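# Reorient a corner-shaped block within an upturned robot hand

## Task

The L-shaped (corner) wooden block starts resting loose on the palm, which faces up. Using only this hand, rotate the block until its orientation in the hand matches the two goal pictures. The wrist camera, its post and the arm's last link count as part of the hand. The task fails if the block touches anything else or leaves the hand, and also if anything is pushed or knocked off the table. To finish, keep the block still for a moment, resting on the palm or fingers and clear of the wrist, the camera and its post. The palm must point straight up. No hand motor may show moving or overload or be building toward a shutdown; a motor dead from the very first reading is exempt. Then declare the task done. The hand is opened for you at that point, and the block must still be correctly oriented while lying on the open hand. An orientation held only by the robot's grip does not count.

## Robot and tools

ROBOT. One six-joint arm ends in a right-handed, sixteen-motor hand with index, middle and ring fingers and a thumb. Arm joint ranges in rad, base outward: waist -2.880..2.880, shoulder 0.000..3.142, elbow 0.000..3.019, wrist pitch -1.693..1.571, wrist yaw -1.571..1.571, wrist roll -2.094..2.094. A fixed mast on the palm side of the wrist can collide with things.

FRAMES. Scene frame: the origin is on the table top under the arm base, +z is up, and +y is to the left when facing along +x. The base may be slightly tilted. The hand point sits in front of the palm, where thumb, index and middle tips would pinch. Its axes: +z runs along straight fingers toward the tips, +x runs across the palm away from the thumb, and +y points out of the palm face. The palm surface is at y = -0.062 m. Knuckle hinges are at z = -0.017 m, and straight fingertips end 0.139 m beyond them. Bending a finger moves its tip toward +y. The mast occupies x +0.05..+0.10, z -0.16..-0.11, and y up to +0.06. The rubber fingertip caps grip well; other hand surfaces are slippery.

execute_actions(actions). actions is a list of actions. Each action is a list of 1 to 15 rows, one row per 1/30 s control step. If an action has fewer than 15 rows, its last row repeats. Each row has 24 numbers, all in [-1, 1]:
1-6: dx, dy, dz, rx, ry, rz. These are an offset, not a pose, in the hand point's own axes. They are measured from the hand point's measured pose at the start of that action; for the first action in a call, from the last pose a result reported. Every row in an action refers to that same start pose, not to the row before. A value of 1.0 means 0.6 m or 180 degrees, and rx, ry, rz form a single rotation vector.
7-22: absolute goal angles for the hinges, in this order: index_mcp, index_abd, index_pip, index_dip, middle_mcp, middle_abd, middle_pip, middle_dip, ring_mcp, ring_abd, ring_pip, ring_dip, thumb_cmc, thumb_axl, thumb_mcp, thumb_ipl. Each number spans a hinge's range linearly from -1 to +1.
- On each finger, lowering _mcp curls the finger toward the palm at the knuckle (straight at +0.75). Lowering _abd swings the finger away from the thumb (straight at 0.00). Lowering _pip bends the middle joint (straight at +0.58), and lowering _dip bends the tip joint (straight at +0.70).
- Lowering thumb_cmc swings the thumb from beside the palm to in front of it (flat at +0.71). thumb_axl rolls the thumb about its length (straight at +0.68). thumb_mcp (straight at +0.23) and thumb_ipl (straight at +0.17) bend the thumb. With the roll straight, lowering them bends the thumb toward +z. At thumb_axl -0.40, they bend it the same way that lowering cmc swings it.
23: current_limit. -1 to +1 maps to 0 to 550 mA for every motor, with a floor of 11 mA. A low cap also slows the hinges, and well below 0 a finger may be too weak to lift.
24: speed. Set-points travel at (speed+1)/2 × 5.9 rad/s.
At the start, current_limit is 0.4 and speed is -0.6. Both keep the last value written.
Optional 25-30: stiffness multipliers from 0 to 1 for each arm joint's position gain, in joint order. They also persist. An empty actions list just returns the state and images.

MOTION LIMITS. On each control step, the command is clipped to within 70 mm and 16 degrees of the measured pose. After an action the arm stops at the last clipped pose, so send any remaining distance in the next action. Moves often end about a centimetre off target, usually low. The elbow may sag under load, so the hand sinks and tilts a little more with each action unless you keep re-aiming it at the pose you want.

move(target, speed, blocking). target is one row in the same 24-30 number layout. Its offset is taken from the pose in the most recent result that shows one. speed is in m/s, from 0.002 to 0.5 (default 0.25); the rotation limit is twice that in rad/s. The path lasts 0.5 to 10 s and does not slow down for obstacles. The hand numbers are sent at the start. With blocking=false, the result comes back after 0.5 s while the motion continues; use wait or stop before sending other motion. The added 'move:' line reports the outcome (done, off_target, moving, held, fault), any limits that acted (paced = clipped, held = steps blocked), and the distance to target.

wait(seconds): 0 to 10 s, holding the last command; it returns early if a move finishes. stop(): brakes a running move. zoom_image(camera, region): camera is cam_high, cam_low or cam_wrist (all 504x504); region is [x0, y0, x1, y1] in pixels from the top-left corner, at most 504 px on a side. show_instructions(): shows the goal reference images. read_manual(section='licences'): shows the licence texts. finished_scene(scene): declares the current scene done and cannot be undone.

RESULTS. The state line gives end_effector_position (m) and end_effector_quat_wxyz in the scene frame; the printed position is less accurate at long reach. 'Hand target' is where the controller is currently heading. Hand readings are listed per motor in hinge order: hand_goal (goals now written), hand_measured (actual positions), hand_current_ma (positive means pushing toward -1), and hand_state (moving, goal, blocked or overload). The result also shows hand_current_limit and hand_speed, joint positions, joint torques (offset and noisy), and step readings, where HELD means a step was held back. Warning lines: 'pose unreachable' (the clearance check changed the command), FAULT, HAND FAULT (the remaining calls in that reply are skipped), MOTOR HOT (at 85 °C; at 100 °C the arm drops, reported as OVER-TEMPERATURE FAULT).

GRIP AND CAUTIONS. A finger presses only while its goal lies past the object's surface, and presses harder the further past it is. Gear friction can keep a grip even after the goal is eased. Each motor counts the seconds it spends at 495 mA or more and counts back down below that. At 5 s it shuts off for 10 s and then jumps to its goal, so avoid deep presses at a high cap. A motor that reads overload from the first reading is dead and limp. While the arm is stopped, new hand numbers are discarded. Move gently near contact: fast moves and targets well past a contact hit hard. Loose objects may get brief random pushes. Never let the block touch anything else, leave the hand or fall, and never knock items off the table.

Each tool is called after "Request:" as name([rows], argument=value, ...), one row to a line, values as JSON.

Reference images:

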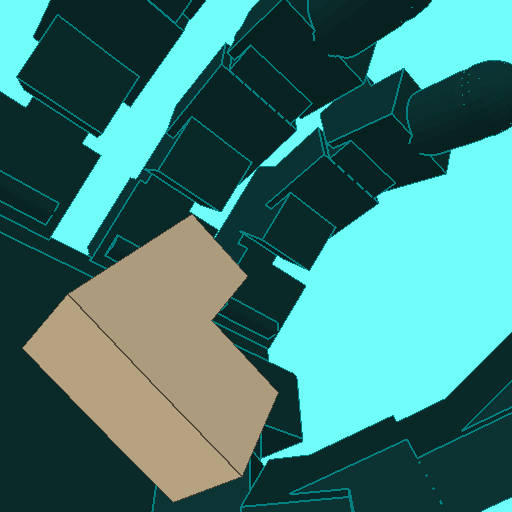

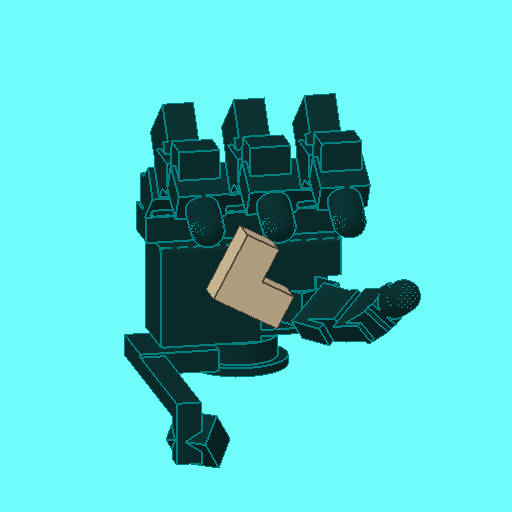

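## Session

Request:
execute_actions(actions=[])

Scene clock: 0.00 s.
end_effector_position=(+0.4988, -0.0248, +0.5052) hand_goal=(+0.046, +0.000, -0.008, +0.280, +0.046, +0.000, -0.008, +0.280, +0.046, +0.000, -0.008, +0.280, -0.104, +0.266, +0.032, -0.018) hand_measured=(+0.060, +0.000, -0.006, +0.282, +0.062, +0.000, -0.006, +0.282, +0.060, +0.000, -0.006, +0.282, -0.090, +0.270, +0.034, -0.016) hand_current_ma=(+80, +0, +13, +12, +82, +0, +15, +13, +80, +0, +13, +12, +73, +30, +13, +13) hand_state=(goal, goal, goal, goal, goal, goal, goal, goal, goal, goal, goal, goal, goal, goal, goal, goal) hand_current_limit=0.40 hand_speed=-0.60 end_effector_quat_wxyz=(+0.518, +0.506, +0.485, +0.490)
Joint positions: [ 0.046  1.118  0.621  0.519  0.068 -0.009]
Joint velocities: [ 0.005 -0.005 -0.007  0.002 -0.022 -0.022]
Joint torques (N m, as the arm reports them, + toward a larger angle): no reading
Hand target: +0.499, -0.025, +0.527; +0.529, +0.495, +0.473, +0.501
Joint stiffness scale: [1. 1. 1. 1. 1. 1.]

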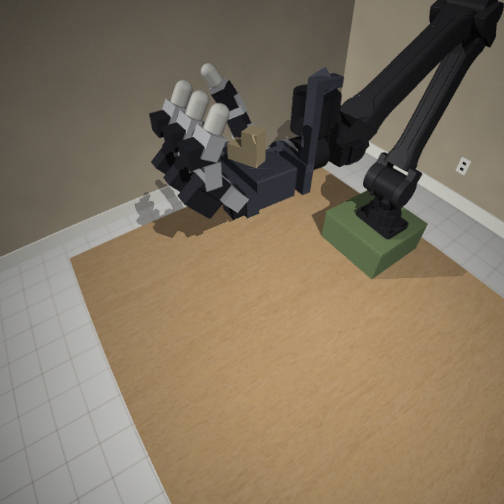

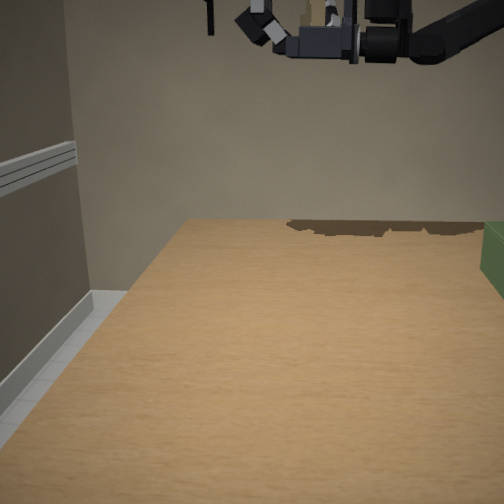

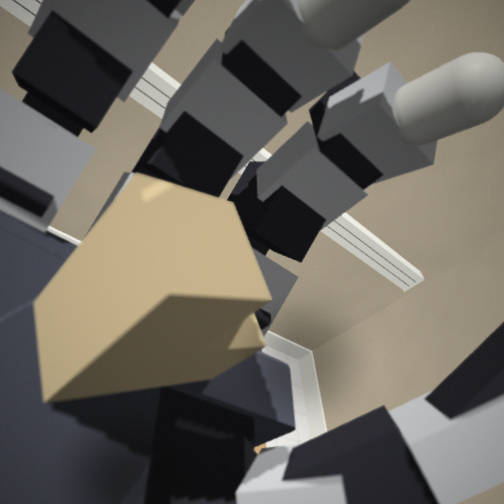

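Request:
zoom_image(camera="cam_high", region=[150, 50, 350, 230])

Request:
zoom_image(camera="cam_low", region=[200, 0, 440, 90])

Region (150, 50, 350, 230) of cam_high's 504x504 image, scaled by 2.520, with more detail than that image has; it fills the top 454 rows of this view, and the rest is white.

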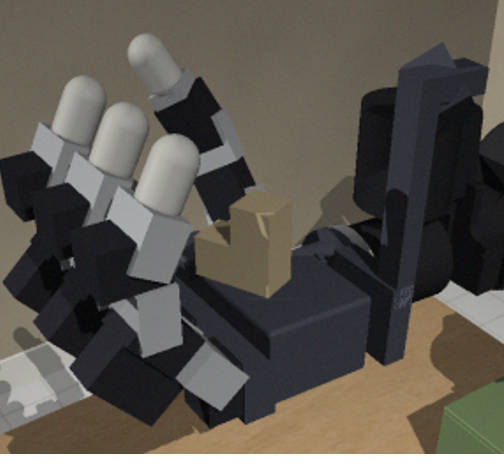

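Region (200, 0, 440, 90) of cam_low's 504x504 image, scaled by 2.100, with more detail than that image has; it fills the top 189 rows of this view, and the rest is white.

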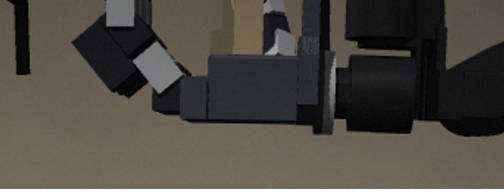

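Request:
move(target=[0,-0.25,0,0,0,0, 0.5,0,0.4,0.6, 0.5,0,0.4,0.6, 0.5,0,0.4,0.6, 0.5,0.4,0.1,0.1,0.4,-0.4], speed=0.12)

Request:
zoom_image(camera="cam_high", region=[130, 130, 380, 330])

Scene clock: 5.07 s.
end_effector_position=(+0.5053, -0.0246, +0.3457) hand_goal=(+0.500, +0.000, +0.400, +0.600, +0.500, +0.000, +0.400, +0.600, +0.500, +0.000, +0.400, +0.600, +0.500, +0.400, +0.100, +0.100) hand_measured=(+0.510, +0.000, +0.400, +0.598, +0.510, +0.000, +0.400, +0.598, +0.510, +0.000, +0.400, +0.598, +0.510, +0.400, +0.100, +0.098) hand_current_ma=(+57, +0, +3, -11, +59, +0, +4, -11, +57, +0, +3, -11, +54, -6, +0, -12) hand_state=(goal, goal, goal, goal, goal, goal, goal, goal, goal, goal, goal, goal, goal, goal, goal, goal) hand_current_limit=0.40 hand_speed=-0.40 end_effector_quat_wxyz=(+0.511, +0.513, +0.493, +0.482)
Joint positions: [ 0.046  1.567  0.454  1.103  0.068 -0.009]
Joint velocities: [-0.015 -0.005 -0.002 -0.002 -0.022  0.051]
Joint torques (N m, as the arm reports them, + toward a larger angle): [ 0.28 -9.82  5.74  3.16  0.16  0.07]
Hand target: +0.503, -0.024, +0.354; +0.518, +0.506, +0.485, +0.490
Off the commanded pose: 0.010 m, 2 deg.
Joint stiffness scale: [1. 1. 1. 1. 1. 1.]
move: done
camera_calibration (this result's frames):
cam_wrist: T_world_to_cam=[[-0.0276002, -0.734416, 0.678138, -0.210834], [-0.724972, -0.452361, -0.519409, 0.489806], [0.688225, -0.505966, -0.519946, -0.0563759], [0, 0, 0, 1]] pos_world=[0.388076, 0.0382049, 0.368071]

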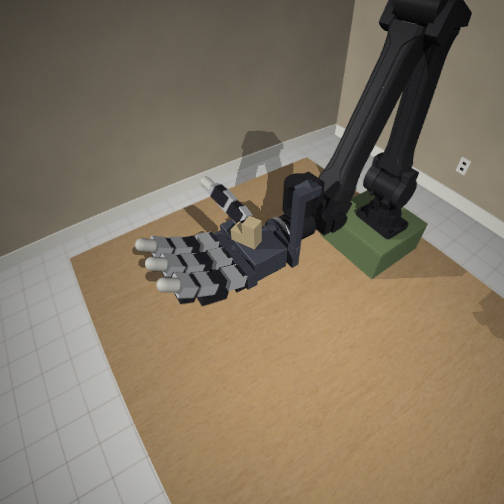

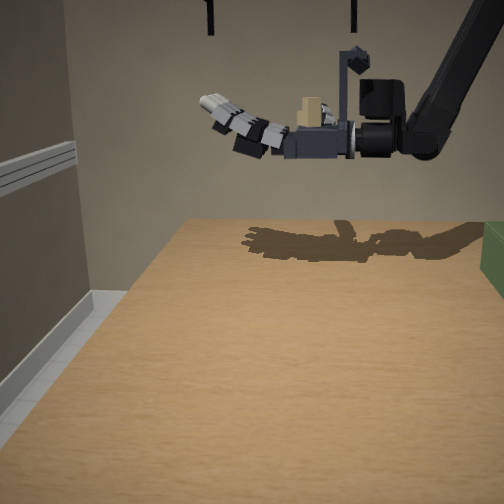

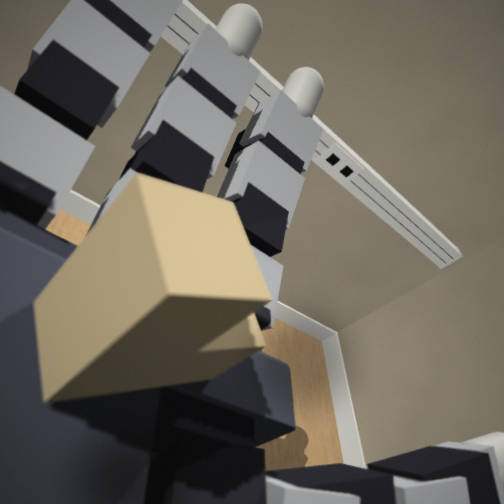

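Region (130, 130, 380, 330) of cam_high's 504x504 image, scaled by 2.016, with more detail than that image has; it fills the top 403 rows of this view, and the rest is white.

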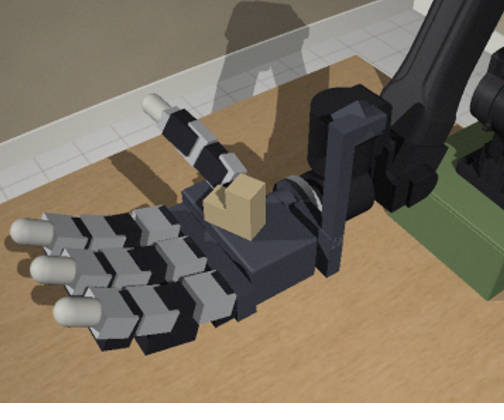

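Request:
move(target=[0,0,0,-0.06,0,0, 0.5,0,0.4,0.6, 0.205,0,-0.445,-0.32, 0.5,0,0.4,0.6, 0.7,0.4,0.1,0.1,0.4,-0.2], speed=0.1)

Request:
execute_actions([
  [[0,0,0,0,0,0, 0.5,0,0.4,0.6, -0.07,0,-0.445,-0.32, 0.5,0,0.4,0.6, 0.7,0.4,0.1,0.1,0.4,-0.7]],
])

Scene clock: 10.00 s.
end_effector_position=(+0.4995, -0.0246, +0.3300) hand_goal=(+0.500, +0.000, +0.400, +0.600, +0.206, +0.000, -0.444, -0.320, +0.500, +0.000, +0.400, +0.600, +0.700, +0.400, +0.100, +0.100) hand_measured=(+0.510, +0.000, +0.400, +0.598, +0.220, +0.000, -0.442, -0.318, +0.510, +0.000, +0.400, +0.598, +0.710, +0.400, +0.100, +0.098) hand_current_ma=(+57, +0, +3, -11, +76, +0, +7, +11, +57, +0, +3, -11, +52, -5, +5, -10) hand_state=(goal, goal, goal, goal, goal, goal, goal, goal, goal, goal, goal, goal, goal, goal, goal, goal) hand_current_limit=0.40 hand_speed=-0.20 end_effector_quat_wxyz=(+0.542, +0.480, +0.458, +0.515)
Joint positions: [ 0.046  1.774  0.468  1.429  0.068 -0.01 ]
Joint velocities: [-0.015 -0.005  0.007  0.007 -0.007 -0.022]
Joint torques (N m, as the arm reports them, + toward a larger angle): [ -0.5  -10.32   6.75   3.19  -0.07  -0.04]
Hand target: +0.505, -0.025, +0.345; +0.557, +0.464, +0.445, +0.526
Off the commanded pose: 0.017 m, 3 deg.
Joint stiffness scale: [1. 1. 1. 1. 1. 1.]
move: off_target
camera_calibration (this result's frames):
cam_wrist: T_world_to_cam=[[-0.117357, -0.735339, 0.667461, -0.15197], [-0.64968, -0.451479, -0.611623, 0.470249], [0.751094, -0.505414, -0.424751, -0.123382], [0, 0, 0, 1]] pos_world=[0.380349, 0.0381984, 0.336643]

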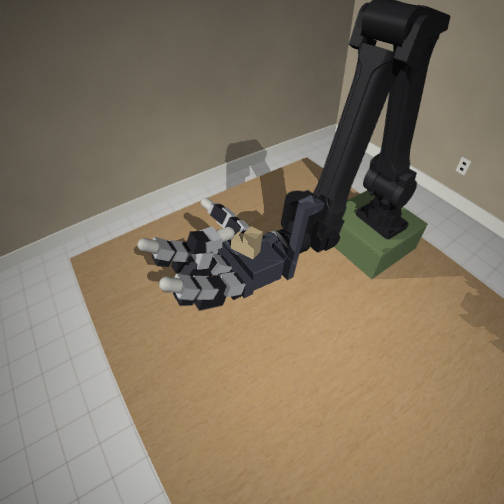

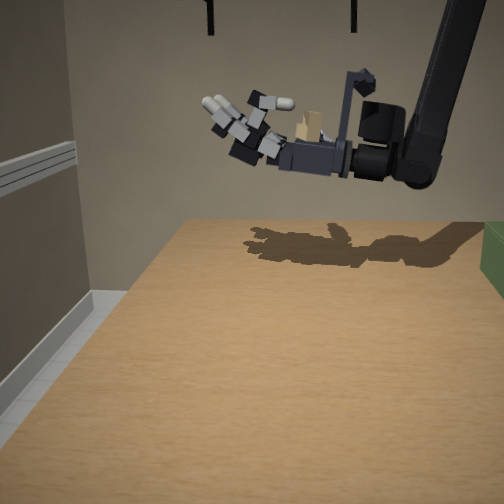

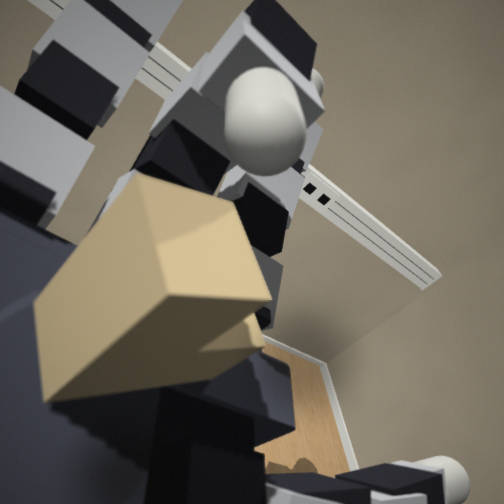

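Scene clock: 10.50 s.
end_effector_position=(+0.4995, -0.0246, +0.3300) hand_goal=(+0.500, +0.000, +0.400, +0.600, -0.070, +0.000, -0.444, -0.320, +0.500, +0.000, +0.400, +0.600, +0.700, +0.400, +0.100, +0.100) hand_measured=(+0.510, +0.000, +0.400, +0.598, -0.056, +0.000, -0.444, -0.318, +0.510, +0.000, +0.400, +0.598, +0.710, +0.400, +0.100, +0.098) hand_current_ma=(+57, +0, +3, -11, +29, +0, +4, +11, +57, +0, +3, -11, +52, -5, +5, -10) hand_state=(goal, goal, goal, goal, moving, goal, goal, goal, goal, goal, goal, goal, goal, goal, goal, goal) hand_current_limit=0.40 hand_speed=-0.70 end_effector_quat_wxyz=(+0.542, +0.480, +0.458, +0.515)
Joint positions: [ 0.046  1.774  0.468  1.429  0.068 -0.01 ]
Joint velocities: [-0.005 -0.005 -0.007 -0.007 -0.022 -0.022]
Joint torques (N m, as the arm reports them, + toward a larger angle): [ -0.19 -10.53   4.14   2.01   0.05   0.05]
Hand target: +0.499, -0.025, +0.330; +0.542, +0.480, +0.458, +0.515
Off the commanded pose: 0.000 m, 0 deg.
Joint stiffness scale: [1. 1. 1. 1. 1. 1.]
Step readings (end_effector_position):
0: (+0.4995, -0.0246, +0.3300)
1: (+0.4995, -0.0246, +0.3300)
2: (+0.4995, -0.0246, +0.3300)
4: (+0.4995, -0.0246, +0.3300)
8: (+0.4995, -0.0246, +0.3300)
15: end_effector_position above
camera_calibration (this result's frames):
cam_wrist: T_world_to_cam=[[-0.117357, -0.735339, 0.667461, -0.15197], [-0.64968, -0.451479, -0.611623, 0.470249], [0.751094, -0.505414, -0.424751, -0.123382], [0, 0, 0, 1]] pos_world=[0.380349, 0.0381984, 0.336643]

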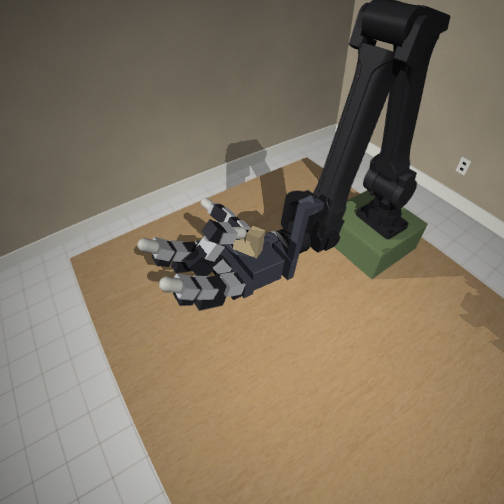

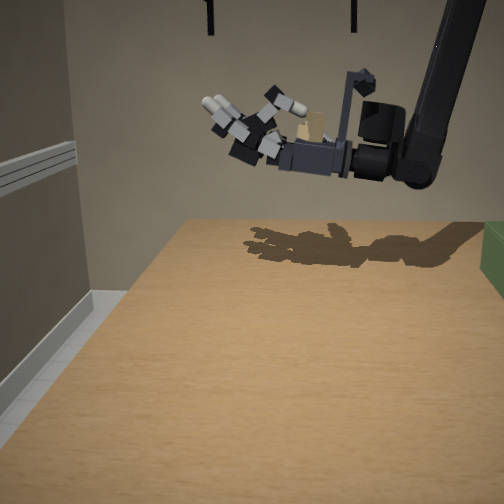

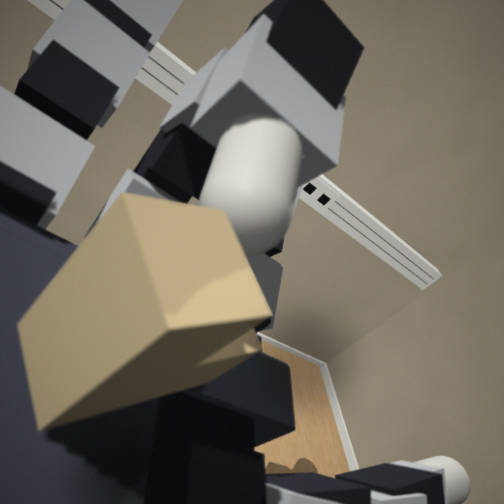

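Request:
execute_actions([
  [[0,0,0,0,0,0, 0.5,0,0.4,0.6, -0.17,0,-0.444,-0.32, 0.5,0,0.4,0.6, 0.7,0.4,0.1,0.1,0.4,-0.7]],
  [[0,0,0,0,0,0, 0.5,0,0.4,0.6, -0.17,0,-0.444,-0.32, 0.5,0,0.4,0.6, 0.7,0.4,0.1,0.1,0.4,-0.7]],
])

Request:
zoom_image(camera="cam_high", region=[170, 170, 330, 310])

Request:
zoom_image(camera="cam_low", region=[190, 60, 410, 190])

Scene clock: 11.83 s.
end_effector_position=(+0.4995, -0.0246, +0.3300) hand_goal=(+0.500, +0.000, +0.400, +0.600, -0.170, +0.000, -0.444, -0.320, +0.500, +0.000, +0.400, +0.600, +0.700, +0.400, +0.100, +0.100) hand_measured=(+0.510, +0.000, +0.400, +0.598, -0.162, +0.000, -0.444, -0.318, +0.510, +0.000, +0.400, +0.598, +0.710, +0.400, +0.100, +0.098) hand_current_ma=(+57, +0, +3, -11, +40, +0, +3, +11, +57, +0, +3, -11, +52, -5, +5, -10) hand_state=(goal, goal, goal, goal, goal, goal, goal, goal, goal, goal, goal, goal, goal, goal, goal, goal) hand_current_limit=0.40 hand_speed=-0.70 end_effector_quat_wxyz=(+0.542, +0.480, +0.458, +0.515)
Joint positions: [ 0.046  1.774  0.468  1.429  0.068 -0.01 ]
Joint velocities: [-0.005 -0.005 -0.002 -0.007 -0.066  0.051]
Joint torques (N m, as the arm reports them, + toward a larger angle): [ -0.06 -10.42   4.05   1.96   0.03   0.06]
Hand target: +0.499, -0.025, +0.330; +0.542, +0.480, +0.458, +0.515
Off the commanded pose: 0.000 m, 0 deg.
Joint stiffness scale: [1. 1. 1. 1. 1. 1.]
Step readings (end_effector_position; steps 1 to 15: 1st action; 16 to 30: 2nd action):
0: (+0.4995, -0.0246, +0.3300)
1: (+0.4995, -0.0246, +0.3300)
2: (+0.4995, -0.0246, +0.3300)
4: (+0.4995, -0.0246, +0.3300)
8: (+0.4995, -0.0246, +0.3300)
15: (+0.4995, -0.0246, +0.3300)
16: (+0.4995, -0.0246, +0.3300)
17: (+0.4995, -0.0246, +0.3300)
19: (+0.4995, -0.0246, +0.3300)
23: (+0.4995, -0.0246, +0.3300)
30: end_effector_position above
camera_calibration (this result's frames):
cam_wrist: T_world_to_cam=[[-0.117357, -0.735339, 0.667461, -0.15197], [-0.64968, -0.451479, -0.611623, 0.470249], [0.751094, -0.505414, -0.424751, -0.123382], [0, 0, 0, 1]] pos_world=[0.380349, 0.0381984, 0.336643]

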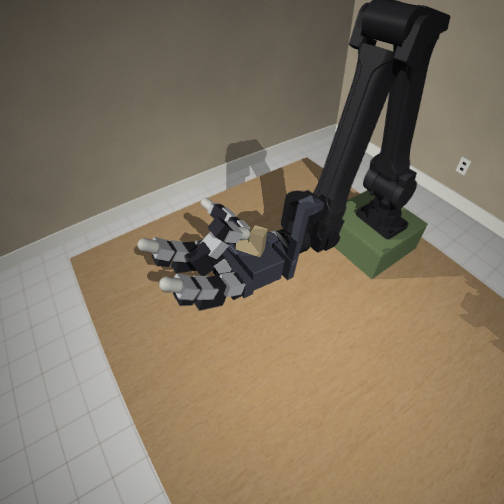

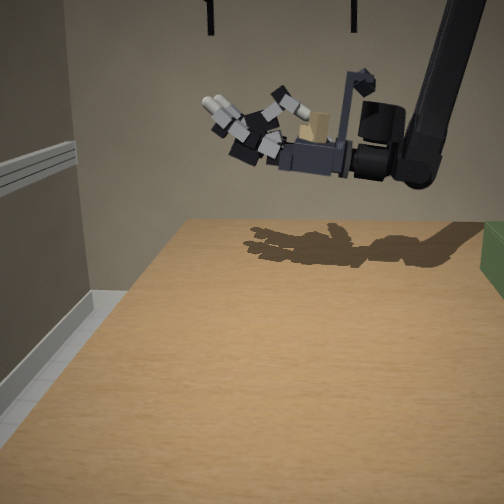

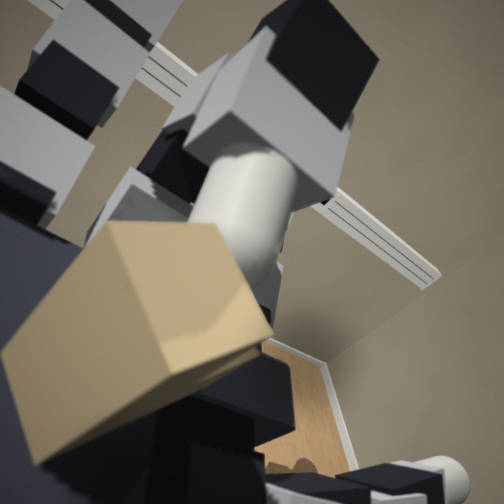

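Region (170, 170, 330, 310) of cam_high's 504x504 image, scaled by 3.150, with more detail than that image has; it fills the top 441 rows of this view, and the rest is white.

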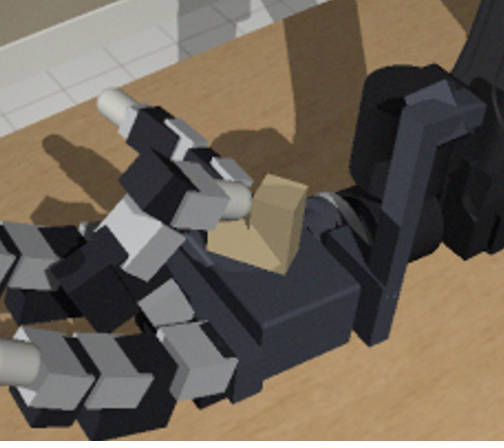

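Region (190, 60, 410, 190) of cam_low's 504x504 image, scaled by 2.291, with more detail than that image has; it fills the top 298 rows of this view, and the rest is white.

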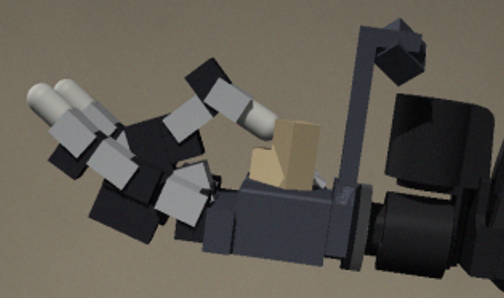

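Request:
execute_actions([
  [[0,0,0,0,0,0, 0.5,0,0.4,0.6, 0.3,0,-0.3,-0.2, 0.1,-0.5,-0.74,-0.6, 0.7,0.4,0.1,0.1,0.4,-0.3]],
  [[0,0,0,0,0,0, 0.5,0,0.4,0.6, 0.5,0,0.4,0.6, -0.2,-0.5,-0.74,-0.6, 0.7,0.4,0.1,0.1,0.4,-0.5]],
  [[0,0,0,0.07,0,0, 0.5,0,0.4,0.6, 0.5,0,0.4,0.6, -0.2,-0.5,-0.74,-0.6, 0.7,0.4,0.1,0.1,0.4,-0.5]],
])

Request:
zoom_image(camera="cam_high", region=[140, 160, 330, 320])

Scene clock: 16.87 s.
end_effector_position=(+0.4947, -0.0250, +0.3297) hand_goal=(+0.500, +0.000, +0.400, +0.600, +0.500, +0.000, +0.400, +0.600, -0.200, -0.500, -0.740, -0.600, +0.700, +0.400, +0.100, +0.100) hand_measured=(+0.514, +0.000, +0.402, +0.598, +0.514, +0.000, +0.400, +0.598, -0.196, -0.498, -0.740, -0.598, +0.712, +0.400, +0.102, +0.098) hand_current_ma=(+77, +0, +9, -10, +75, +0, +3, -11, +20, +8, +2, +13, +65, -4, +7, -10) hand_state=(goal, goal, goal, goal, goal, goal, goal, goal, goal, goal, goal, goal, goal, goal, goal, goal) hand_current_limit=0.40 hand_speed=-0.50 end_effector_quat_wxyz=(+0.489, +0.534, +0.515, +0.460)
Joint positions: [ 0.046  1.51   0.412  1.002  0.067 -0.006]
Joint velocities: [-0.015 -0.024 -0.002 -0.017 -0.037 -0.007]
Joint torques (N m, as the arm reports them, + toward a larger angle): [ 0.23 -8.79  6.76  1.73  0.09  0.15]
Hand target: +0.499, -0.025, +0.331; +0.486, +0.536, +0.513, +0.463
Off the commanded pose: 0.005 m, 1 deg.
Joint stiffness scale: [1. 1. 1. 1. 1. 1.]
Step readings (end_effector_position; steps 1 to 15: 1st action; 16 to 30: 2nd action; 31 to 45: 3rd action):
0: (+0.4995, -0.0246, +0.3300)
1: (+0.4995, -0.0246, +0.3300)
2: (+0.4995, -0.0246, +0.3300)
4: (+0.4995, -0.0246, +0.3300)
8: (+0.4995, -0.0246, +0.3300)
15: (+0.4995, -0.0246, +0.3300)
16: (+0.4995, -0.0246, +0.3300)
17: (+0.4995, -0.0246, +0.3300)
19: (+0.4995, -0.0246, +0.3300)
23: (+0.4995, -0.0246, +0.3300)
30: (+0.4995, -0.0246, +0.3300)
31: (+0.5018, -0.0245, +0.3248)
32: (+0.5041, -0.0245, +0.3166)
34: (+0.4994, -0.0246, +0.3128)
38: (+0.4942, -0.0249, +0.3315)
45: end_effector_position above
camera_calibration (this result's frames):
cam_wrist: T_world_to_cam=[[0.0312302, -0.735122, 0.677215, -0.229347], [-0.767004, -0.452065, -0.455349, 0.473382], [0.640882, -0.505206, -0.57796, -0.0150616], [0, 0, 0, 1]] pos_world=[0.379901, 0.037792, 0.362166]

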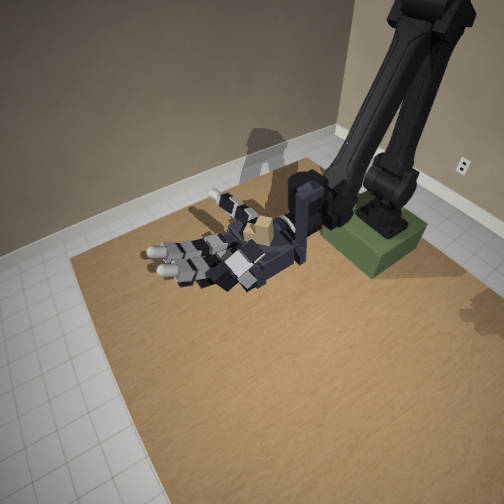

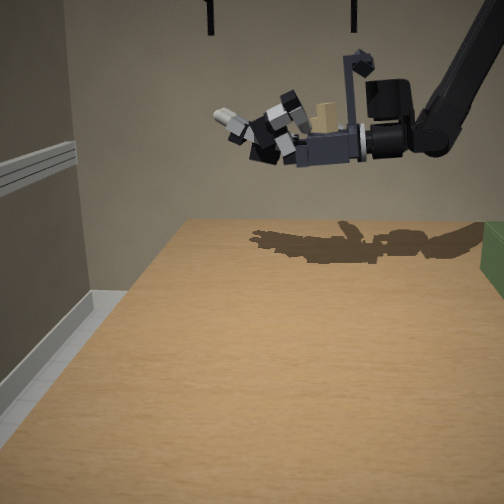

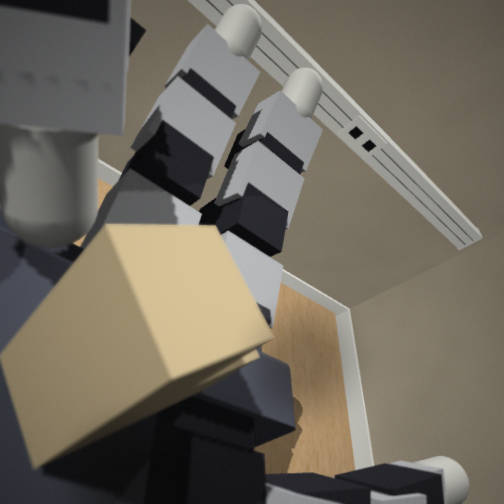

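Region (140, 160, 330, 320) of cam_high's 504x504 image, scaled by 2.653, with more detail than that image has; it fills the top 424 rows of this view, and the rest is white.

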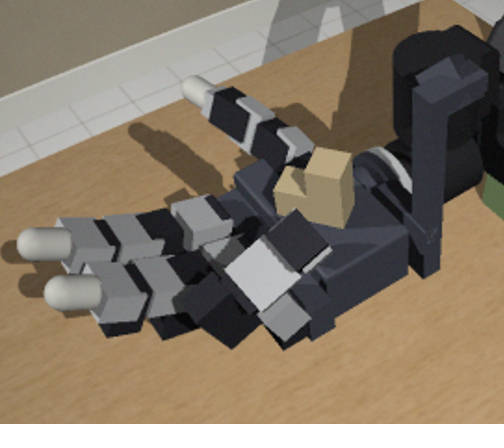

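Request:
move(target=[0,0,0,0.11,0,0, 0.5,0,0.4,0.6, 0.5,0,0.4,0.6, -0.2,-0.5,-0.74,-0.6, 0.7,0.4,0.1,0.1,0.4,-0.5], speed=0.1)

Request:
zoom_image(camera="cam_high", region=[140, 160, 330, 320])

Scene clock: 19.20 s.
end_effector_position=(+0.4769, -0.0261, +0.2960) hand_goal=(+0.500, +0.000, +0.400, +0.600, +0.500, +0.000, +0.400, +0.600, -0.200, -0.500, -0.740, -0.600, +0.700, +0.400, +0.100, +0.100) hand_measured=(+0.514, +0.000, +0.402, +0.598, +0.514, +0.000, +0.402, +0.598, -0.196, -0.498, -0.740, -0.598, +0.712, +0.400, +0.102, +0.098) hand_current_ma=(+77, +0, +9, -10, +76, +0, +5, -11, +21, +8, +2, +10, +65, -4, +7, -10) hand_state=(goal, goal, goal, goal, goal, goal, goal, goal, goal, goal, goal, goal, goal, goal, goal, goal) hand_current_limit=0.40 hand_speed=-0.50 end_effector_quat_wxyz=(+0.374, +0.617, +0.602, +0.343)
Joint positions: [0.046 1.185 0.427 0.253 0.066 0.006]
Joint velocities: [-0.015  0.005  0.002 -0.017 -0.022  0.037]
Joint torques (N m, as the arm reports them, + toward a larger angle): [ 0.55 -7.63 12.2   1.61  0.07  0.19]
Hand target: +0.492, -0.025, +0.331; +0.389, +0.608, +0.588, +0.365
Off the commanded pose: 0.038 m, 4 deg.
Joint stiffness scale: [1. 1. 1. 1. 1. 1.]
move: off_target
camera_calibration (this result's frames):
cam_wrist: T_world_to_cam=[[0.295254, -0.738324, 0.606386, -0.311754], [-0.885963, -0.449146, -0.11549, 0.400048], [0.357625, -0.503136, -0.786739, 0.173233], [0, 0, 0, 1]] pos_world=[0.384522, 0.0366638, 0.371534]

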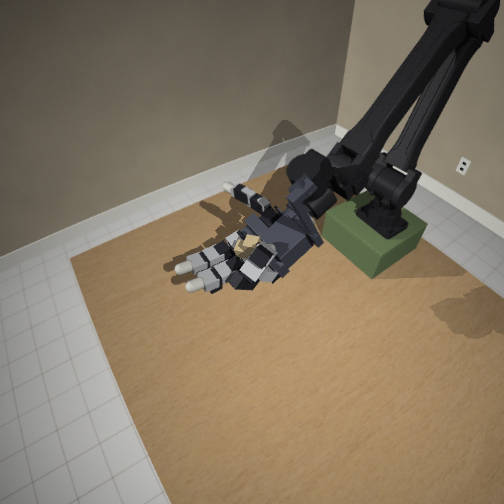

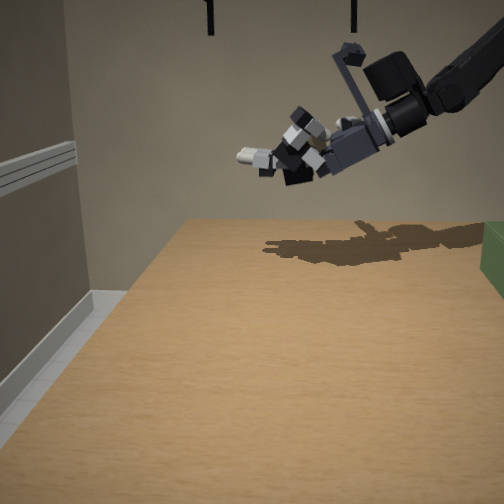

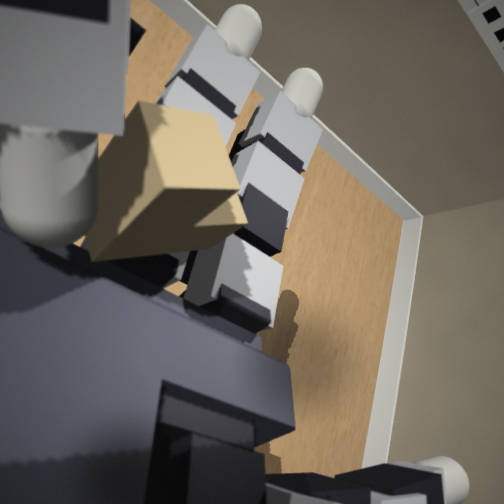

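Region (140, 160, 330, 320) of cam_high's 504x504 image, scaled by 2.653, with more detail than that image has; it fills the top 424 rows of this view, and the rest is white.

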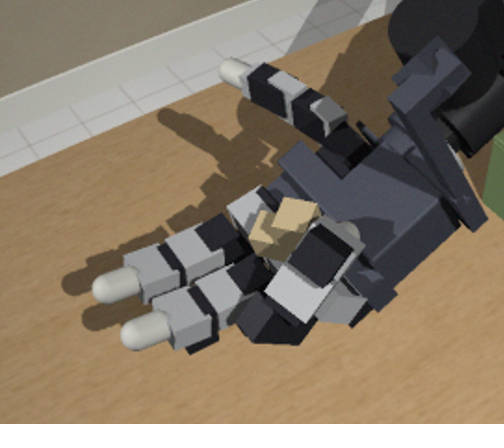

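Request:
move(target=[0,0.04,0,-0.15,0,0, 0.5,0,0.4,0.6, 0.5,0,0.4,0.6, -0.2,-0.5,-0.74,-0.6, 0.7,0.4,0.1,0.1,0.4,-0.5], speed=0.1)

Request:
zoom_image(camera="cam_high", region=[140, 140, 330, 300])

Scene clock: 22.27 s.
end_effector_position=(+0.4848, -0.0238, +0.3031) hand_goal=(+0.500, +0.000, +0.400, +0.600, +0.500, +0.000, +0.400, +0.600, -0.200, -0.500, -0.740, -0.600, +0.700, +0.400, +0.100, +0.100) hand_measured=(+0.514, +0.000, +0.402, +0.598, +0.514, +0.000, +0.402, +0.598, -0.196, -0.498, -0.740, -0.598, +0.712, +0.400, +0.102, +0.098) hand_current_ma=(+77, +0, +9, -10, +76, +0, +5, -11, +21, +8, +2, +10, +65, -4, +7, -10) hand_state=(goal, goal, goal, goal, goal, goal, goal, goal, goal, goal, goal, goal, goal, goal, goal, goal) hand_current_limit=0.40 hand_speed=-0.50 end_effector_quat_wxyz=(+0.494, +0.527, +0.513, +0.464)
Joint positions: [ 0.046  1.633  0.378  1.176  0.063 -0.014]
Joint velocities: [-0.015 -0.005  0.002  0.032  0.007  0.007]
Joint torques (N m, as the arm reports them, + toward a larger angle): [-0.86 -8.83  6.22  3.11 -0.05  0.01]
Hand target: +0.489, -0.026, +0.316; +0.509, +0.515, +0.503, +0.472
Off the commanded pose: 0.014 m, 3 deg.
Joint stiffness scale: [1. 1. 1. 1. 1. 1.]
move: off_target
camera_calibration (this result's frames):
cam_wrist: T_world_to_cam=[[0.0228429, -0.73032, 0.682724, -0.207618], [-0.7567, -0.458929, -0.465605, 0.452125], [0.653363, -0.505981, -0.563116, -0.0340371], [0, 0, 0, 1]] pos_world=[0.369104, 0.0386439, 0.33309]

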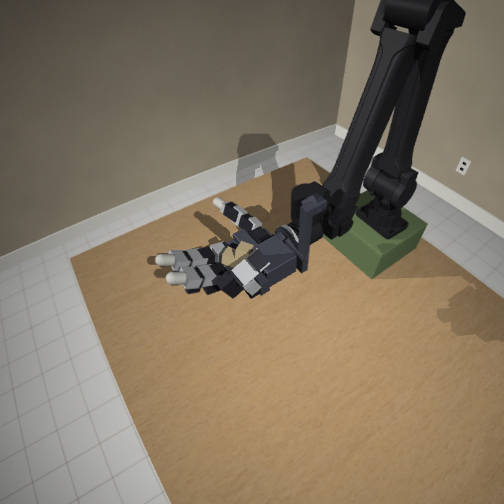

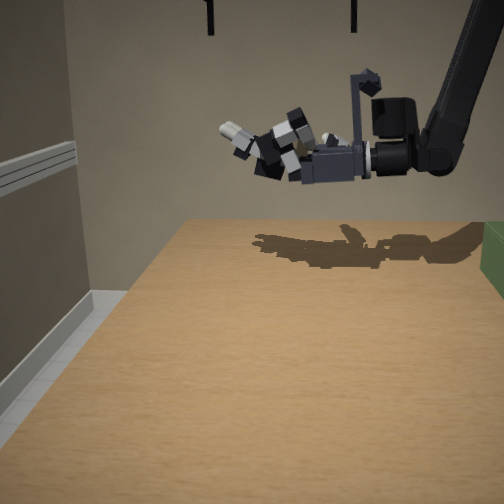

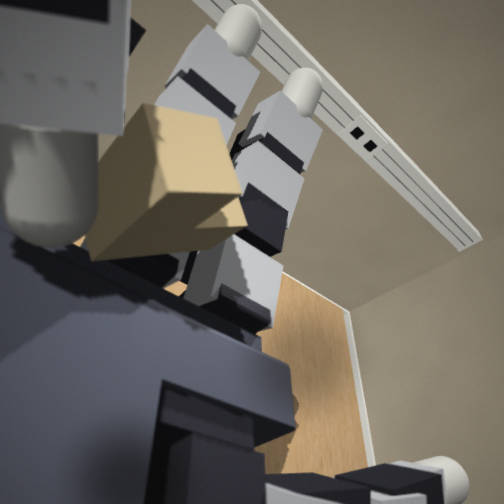

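Region (140, 140, 330, 300) of cam_high's 504x504 image, scaled by 2.653, with more detail than that image has; it fills the top 424 rows of this view, and the rest is white.

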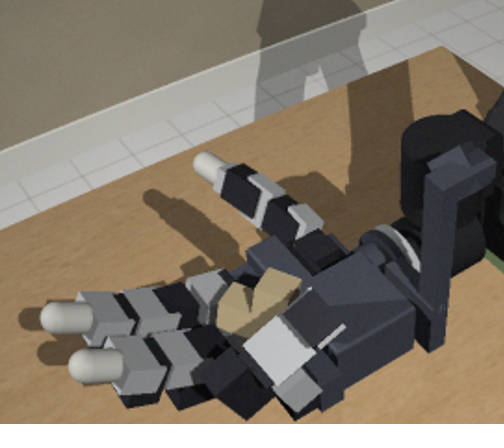

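Request:
execute_actions([
  [[0,0,0,0,0,0, 0.5,0,0.4,0.6, 0.5,0,0.4,0.6, 0.2,-0.5,-0.74,-0.6, 0.7,0.4,0.1,0.1,0.4,-0.3]],
  [[0,0,0,0,0,0, 0.5,0,0.4,0.6, 0.5,0,0.4,0.6, 0.5,0,0.4,0.6, 0.7,0.4,0.1,0.1,0.4,-0.4]],
  [[0,0,0,0,0,0, 0.2,0,0.4,0.6, 0.2,0,0.4,0.6, 0.5,0,0.4,0.6, 0.7,0.4,0.1,0.1,0.4,-0.7]],
  [[0,0,0,0,0,0, 0.2,0,0.4,0.6, 0.2,0,0.4,0.6, 0.5,0,0.4,0.6, 0.7,0.4,0.1,0.1,0.4,-0.7]],
])

Request:
zoom_image(camera="cam_high", region=[140, 140, 330, 300])

Request:
zoom_image(camera="cam_low", region=[200, 60, 420, 200])

Scene clock: 25.00 s.
end_effector_position=(+0.4847, -0.0237, +0.3037) hand_goal=(+0.200, +0.000, +0.400, +0.600, +0.200, +0.000, +0.400, +0.600, +0.500, +0.000, +0.400, +0.600, +0.700, +0.400, +0.100, +0.100) hand_measured=(+0.222, +0.000, +0.402, +0.598, +0.224, +0.000, +0.402, +0.598, +0.508, -0.004, +0.400, +0.586, +0.712, +0.400, +0.102, +0.098) hand_current_ma=(+124, +0, +9, -10, +128, +0, +5, -11, +52, -16, +8, +30, +65, -4, +7, -10) hand_state=(blocked, goal, goal, goal, blocked, goal, goal, goal, goal, goal, moving, moving, goal, goal, goal, goal) hand_current_limit=0.40 hand_speed=-0.70 end_effector_quat_wxyz=(+0.495, +0.526, +0.513, +0.464)
Joint positions: [ 0.046  1.633  0.378  1.179  0.063 -0.014]
Joint velocities: [-0.015 -0.005  0.002  0.012 -0.007  0.007]
Joint torques (N m, as the arm reports them, + toward a larger angle): [-0.3  -9.1   4.61  2.1   0.07  0.05]
Hand target: +0.485, -0.024, +0.304; +0.495, +0.526, +0.513, +0.464
Off the commanded pose: 0.000 m, 0 deg.
Joint stiffness scale: [1. 1. 1. 1. 1. 1.]
Step readings (end_effector_position; steps 1 to 15: 1st action; 16 to 30: 2nd action; 31 to 45: 3rd action; 46 to 60: 4th action):
0: (+0.4847, -0.0237, +0.3037)
1: (+0.4847, -0.0237, +0.3037)
2: (+0.4847, -0.0237, +0.3037)
4: (+0.4847, -0.0237, +0.3037)
8: (+0.4847, -0.0237, +0.3037)
15: (+0.4847, -0.0237, +0.3037)
16: (+0.4847, -0.0237, +0.3037)
17: (+0.4847, -0.0237, +0.3037)
19: (+0.4847, -0.0237, +0.3037)
23: (+0.4847, -0.0237, +0.3037)
30: (+0.4847, -0.0237, +0.3037)
31: (+0.4847, -0.0237, +0.3037)
32: (+0.4847, -0.0237, +0.3037)
34: (+0.4847, -0.0237, +0.3037)
38: (+0.4847, -0.0237, +0.3037)
45: (+0.4847, -0.0237, +0.3037)
46: (+0.4847, -0.0237, +0.3037)
47: (+0.4847, -0.0237, +0.3037)
49: (+0.4847, -0.0237, +0.3037)
53: (+0.4847, -0.0237, +0.3037)
60: end_effector_position above
camera_calibration (this result's frames):
cam_wrist: T_world_to_cam=[[0.021313, -0.730089, 0.683019, -0.207335], [-0.755627, -0.459108, -0.467169, 0.45225], [0.654655, -0.506151, -0.56146, -0.0347303], [0, 0, 0, 1]] pos_world=[0.368888, 0.0386799, 0.333391]

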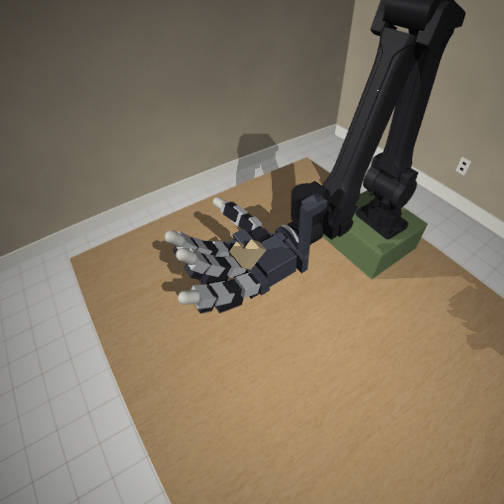

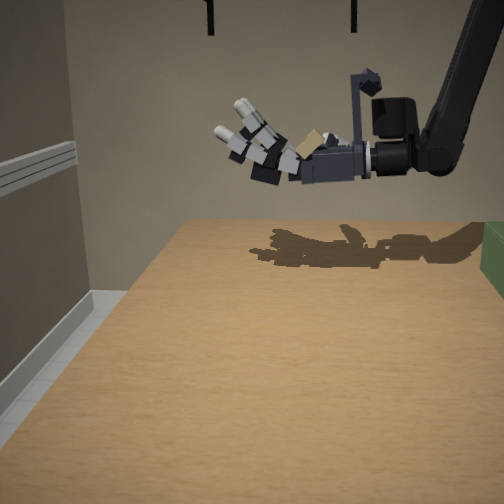

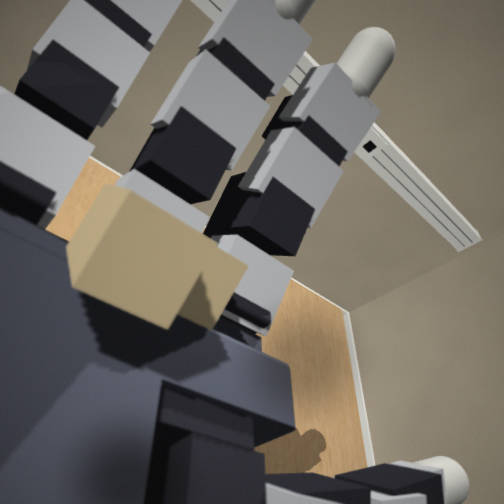

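Region (140, 140, 330, 300) of cam_high's 504x504 image, scaled by 2.653, with more detail than that image has; it fills the top 424 rows of this view, and the rest is white.

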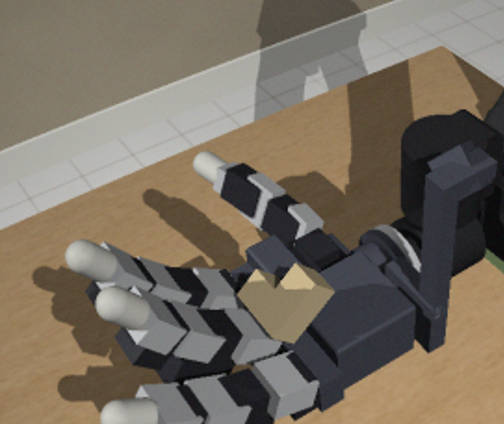

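Region (200, 60, 420, 200) of cam_low's 504x504 image, scaled by 2.291, with more detail than that image has; it fills the top 321 rows of this view, and the rest is white.

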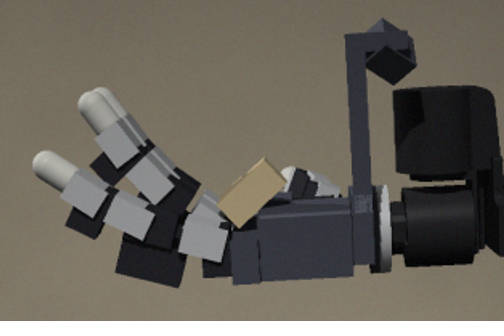

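Request:
execute_actions([
  [[0,0,0,0,0,0, 0.35,0,0.4,0.6, 0.0,0,0.4,0.6, 0.5,0,0.4,0.6, 0.7,0.4,0.1,0.1,0.4,-0.7]],
  [[0,0,0,0,0,0, 0.35,0,0.4,0.6, -0.2,0,0.4,0.6, 0.5,0,0.4,0.6, 0.7,0.4,0.1,0.1,0.4,-0.7]],
  [[0,0,0,0,0,0, 0.35,0,0.4,0.6, -0.2,0,0.4,0.6, 0.5,0,0.4,0.6, 0.7,0.4,0.1,0.1,0.4,-0.7]],
])

Request:
zoom_image(camera="cam_high", region=[140, 140, 330, 300])

Request:
zoom_image(camera="cam_low", region=[200, 60, 420, 200])

Scene clock: 27.00 s.
end_effector_position=(+0.4847, -0.0237, +0.3037) hand_goal=(+0.350, +0.000, +0.400, +0.600, -0.200, +0.000, +0.400, +0.600, +0.500, +0.000, +0.400, +0.600, +0.700, +0.400, +0.100, +0.100) hand_measured=(+0.358, +0.000, +0.402, +0.598, -0.184, +0.000, +0.402, +0.598, +0.508, -0.004, +0.400, +0.598, +0.712, +0.400, +0.102, +0.098) hand_current_ma=(+47, +0, +9, -10, +85, +0, +5, -11, +51, -16, +2, -11, +65, -4, +7, -10) hand_state=(goal, goal, goal, goal, goal, goal, goal, goal, goal, goal, goal, goal, goal, goal, goal, goal) hand_current_limit=0.40 hand_speed=-0.70 end_effector_quat_wxyz=(+0.495, +0.526, +0.513, +0.464)
Joint positions: [ 0.046  1.633  0.378  1.179  0.063 -0.014]
Joint velocities: [-0.024 -0.015  0.007 -0.002  0.007  0.007]
Joint torques (N m, as the arm reports them, + toward a larger angle): [-0.14 -9.16  4.6   2.05  0.09  0.03]
Hand target: +0.485, -0.024, +0.304; +0.495, +0.526, +0.513, +0.464
Off the commanded pose: 0.000 m, 0 deg.
Joint stiffness scale: [1. 1. 1. 1. 1. 1.]
Step readings (end_effector_position; steps 1 to 15: 1st action; 16 to 30: 2nd action; 31 to 45: 3rd action):
0: (+0.4847, -0.0237, +0.3037)
1: (+0.4847, -0.0237, +0.3037)
2: (+0.4847, -0.0237, +0.3037)
4: (+0.4847, -0.0237, +0.3037)
8: (+0.4847, -0.0237, +0.3037)
15: (+0.4847, -0.0237, +0.3037)
16: (+0.4847, -0.0237, +0.3037)
17: (+0.4847, -0.0237, +0.3037)
19: (+0.4847, -0.0237, +0.3037)
23: (+0.4847, -0.0237, +0.3037)
30: (+0.4847, -0.0237, +0.3037)
31: (+0.4847, -0.0237, +0.3037)
32: (+0.4847, -0.0237, +0.3037)
34: (+0.4847, -0.0237, +0.3037)
38: (+0.4847, -0.0237, +0.3037)
45: end_effector_position above
camera_calibration (this result's frames):
cam_wrist: T_world_to_cam=[[0.021313, -0.730089, 0.683019, -0.207335], [-0.755627, -0.459108, -0.467169, 0.45225], [0.654655, -0.506151, -0.56146, -0.0347303], [0, 0, 0, 1]] pos_world=[0.368888, 0.0386799, 0.333391]

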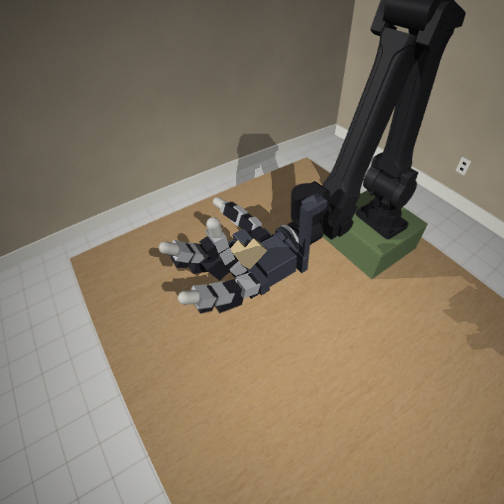

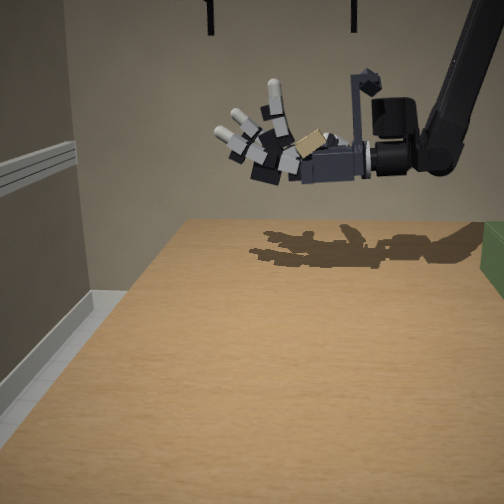

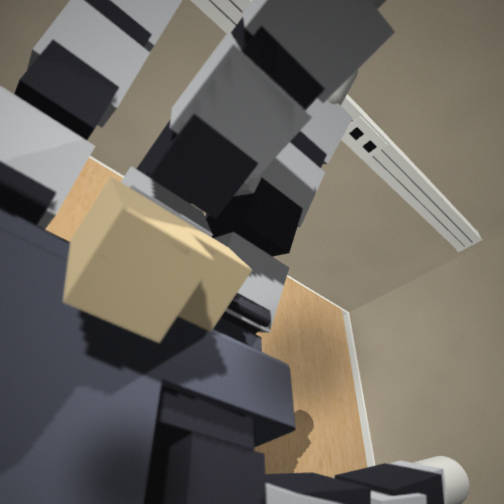

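Region (140, 140, 330, 300) of cam_high's 504x504 image, scaled by 2.653, with more detail than that image has; it fills the top 424 rows of this view, and the rest is white.

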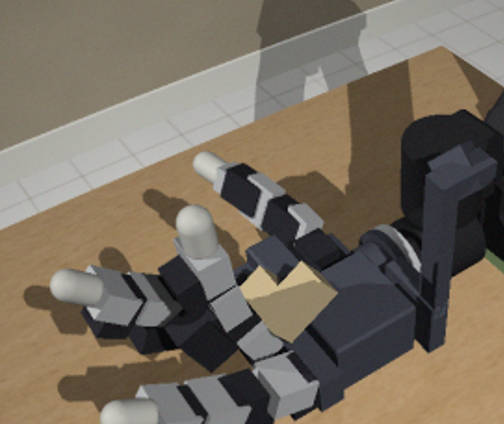

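Region (200, 60, 420, 200) of cam_low's 504x504 image, scaled by 2.291, with more detail than that image has; it fills the top 321 rows of this view, and the rest is white.

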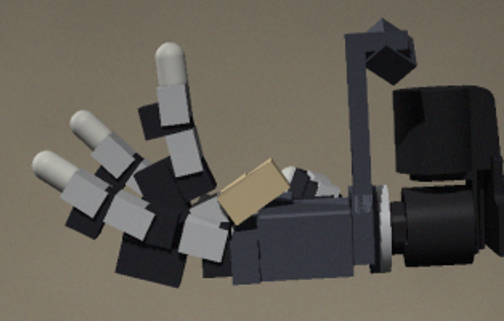

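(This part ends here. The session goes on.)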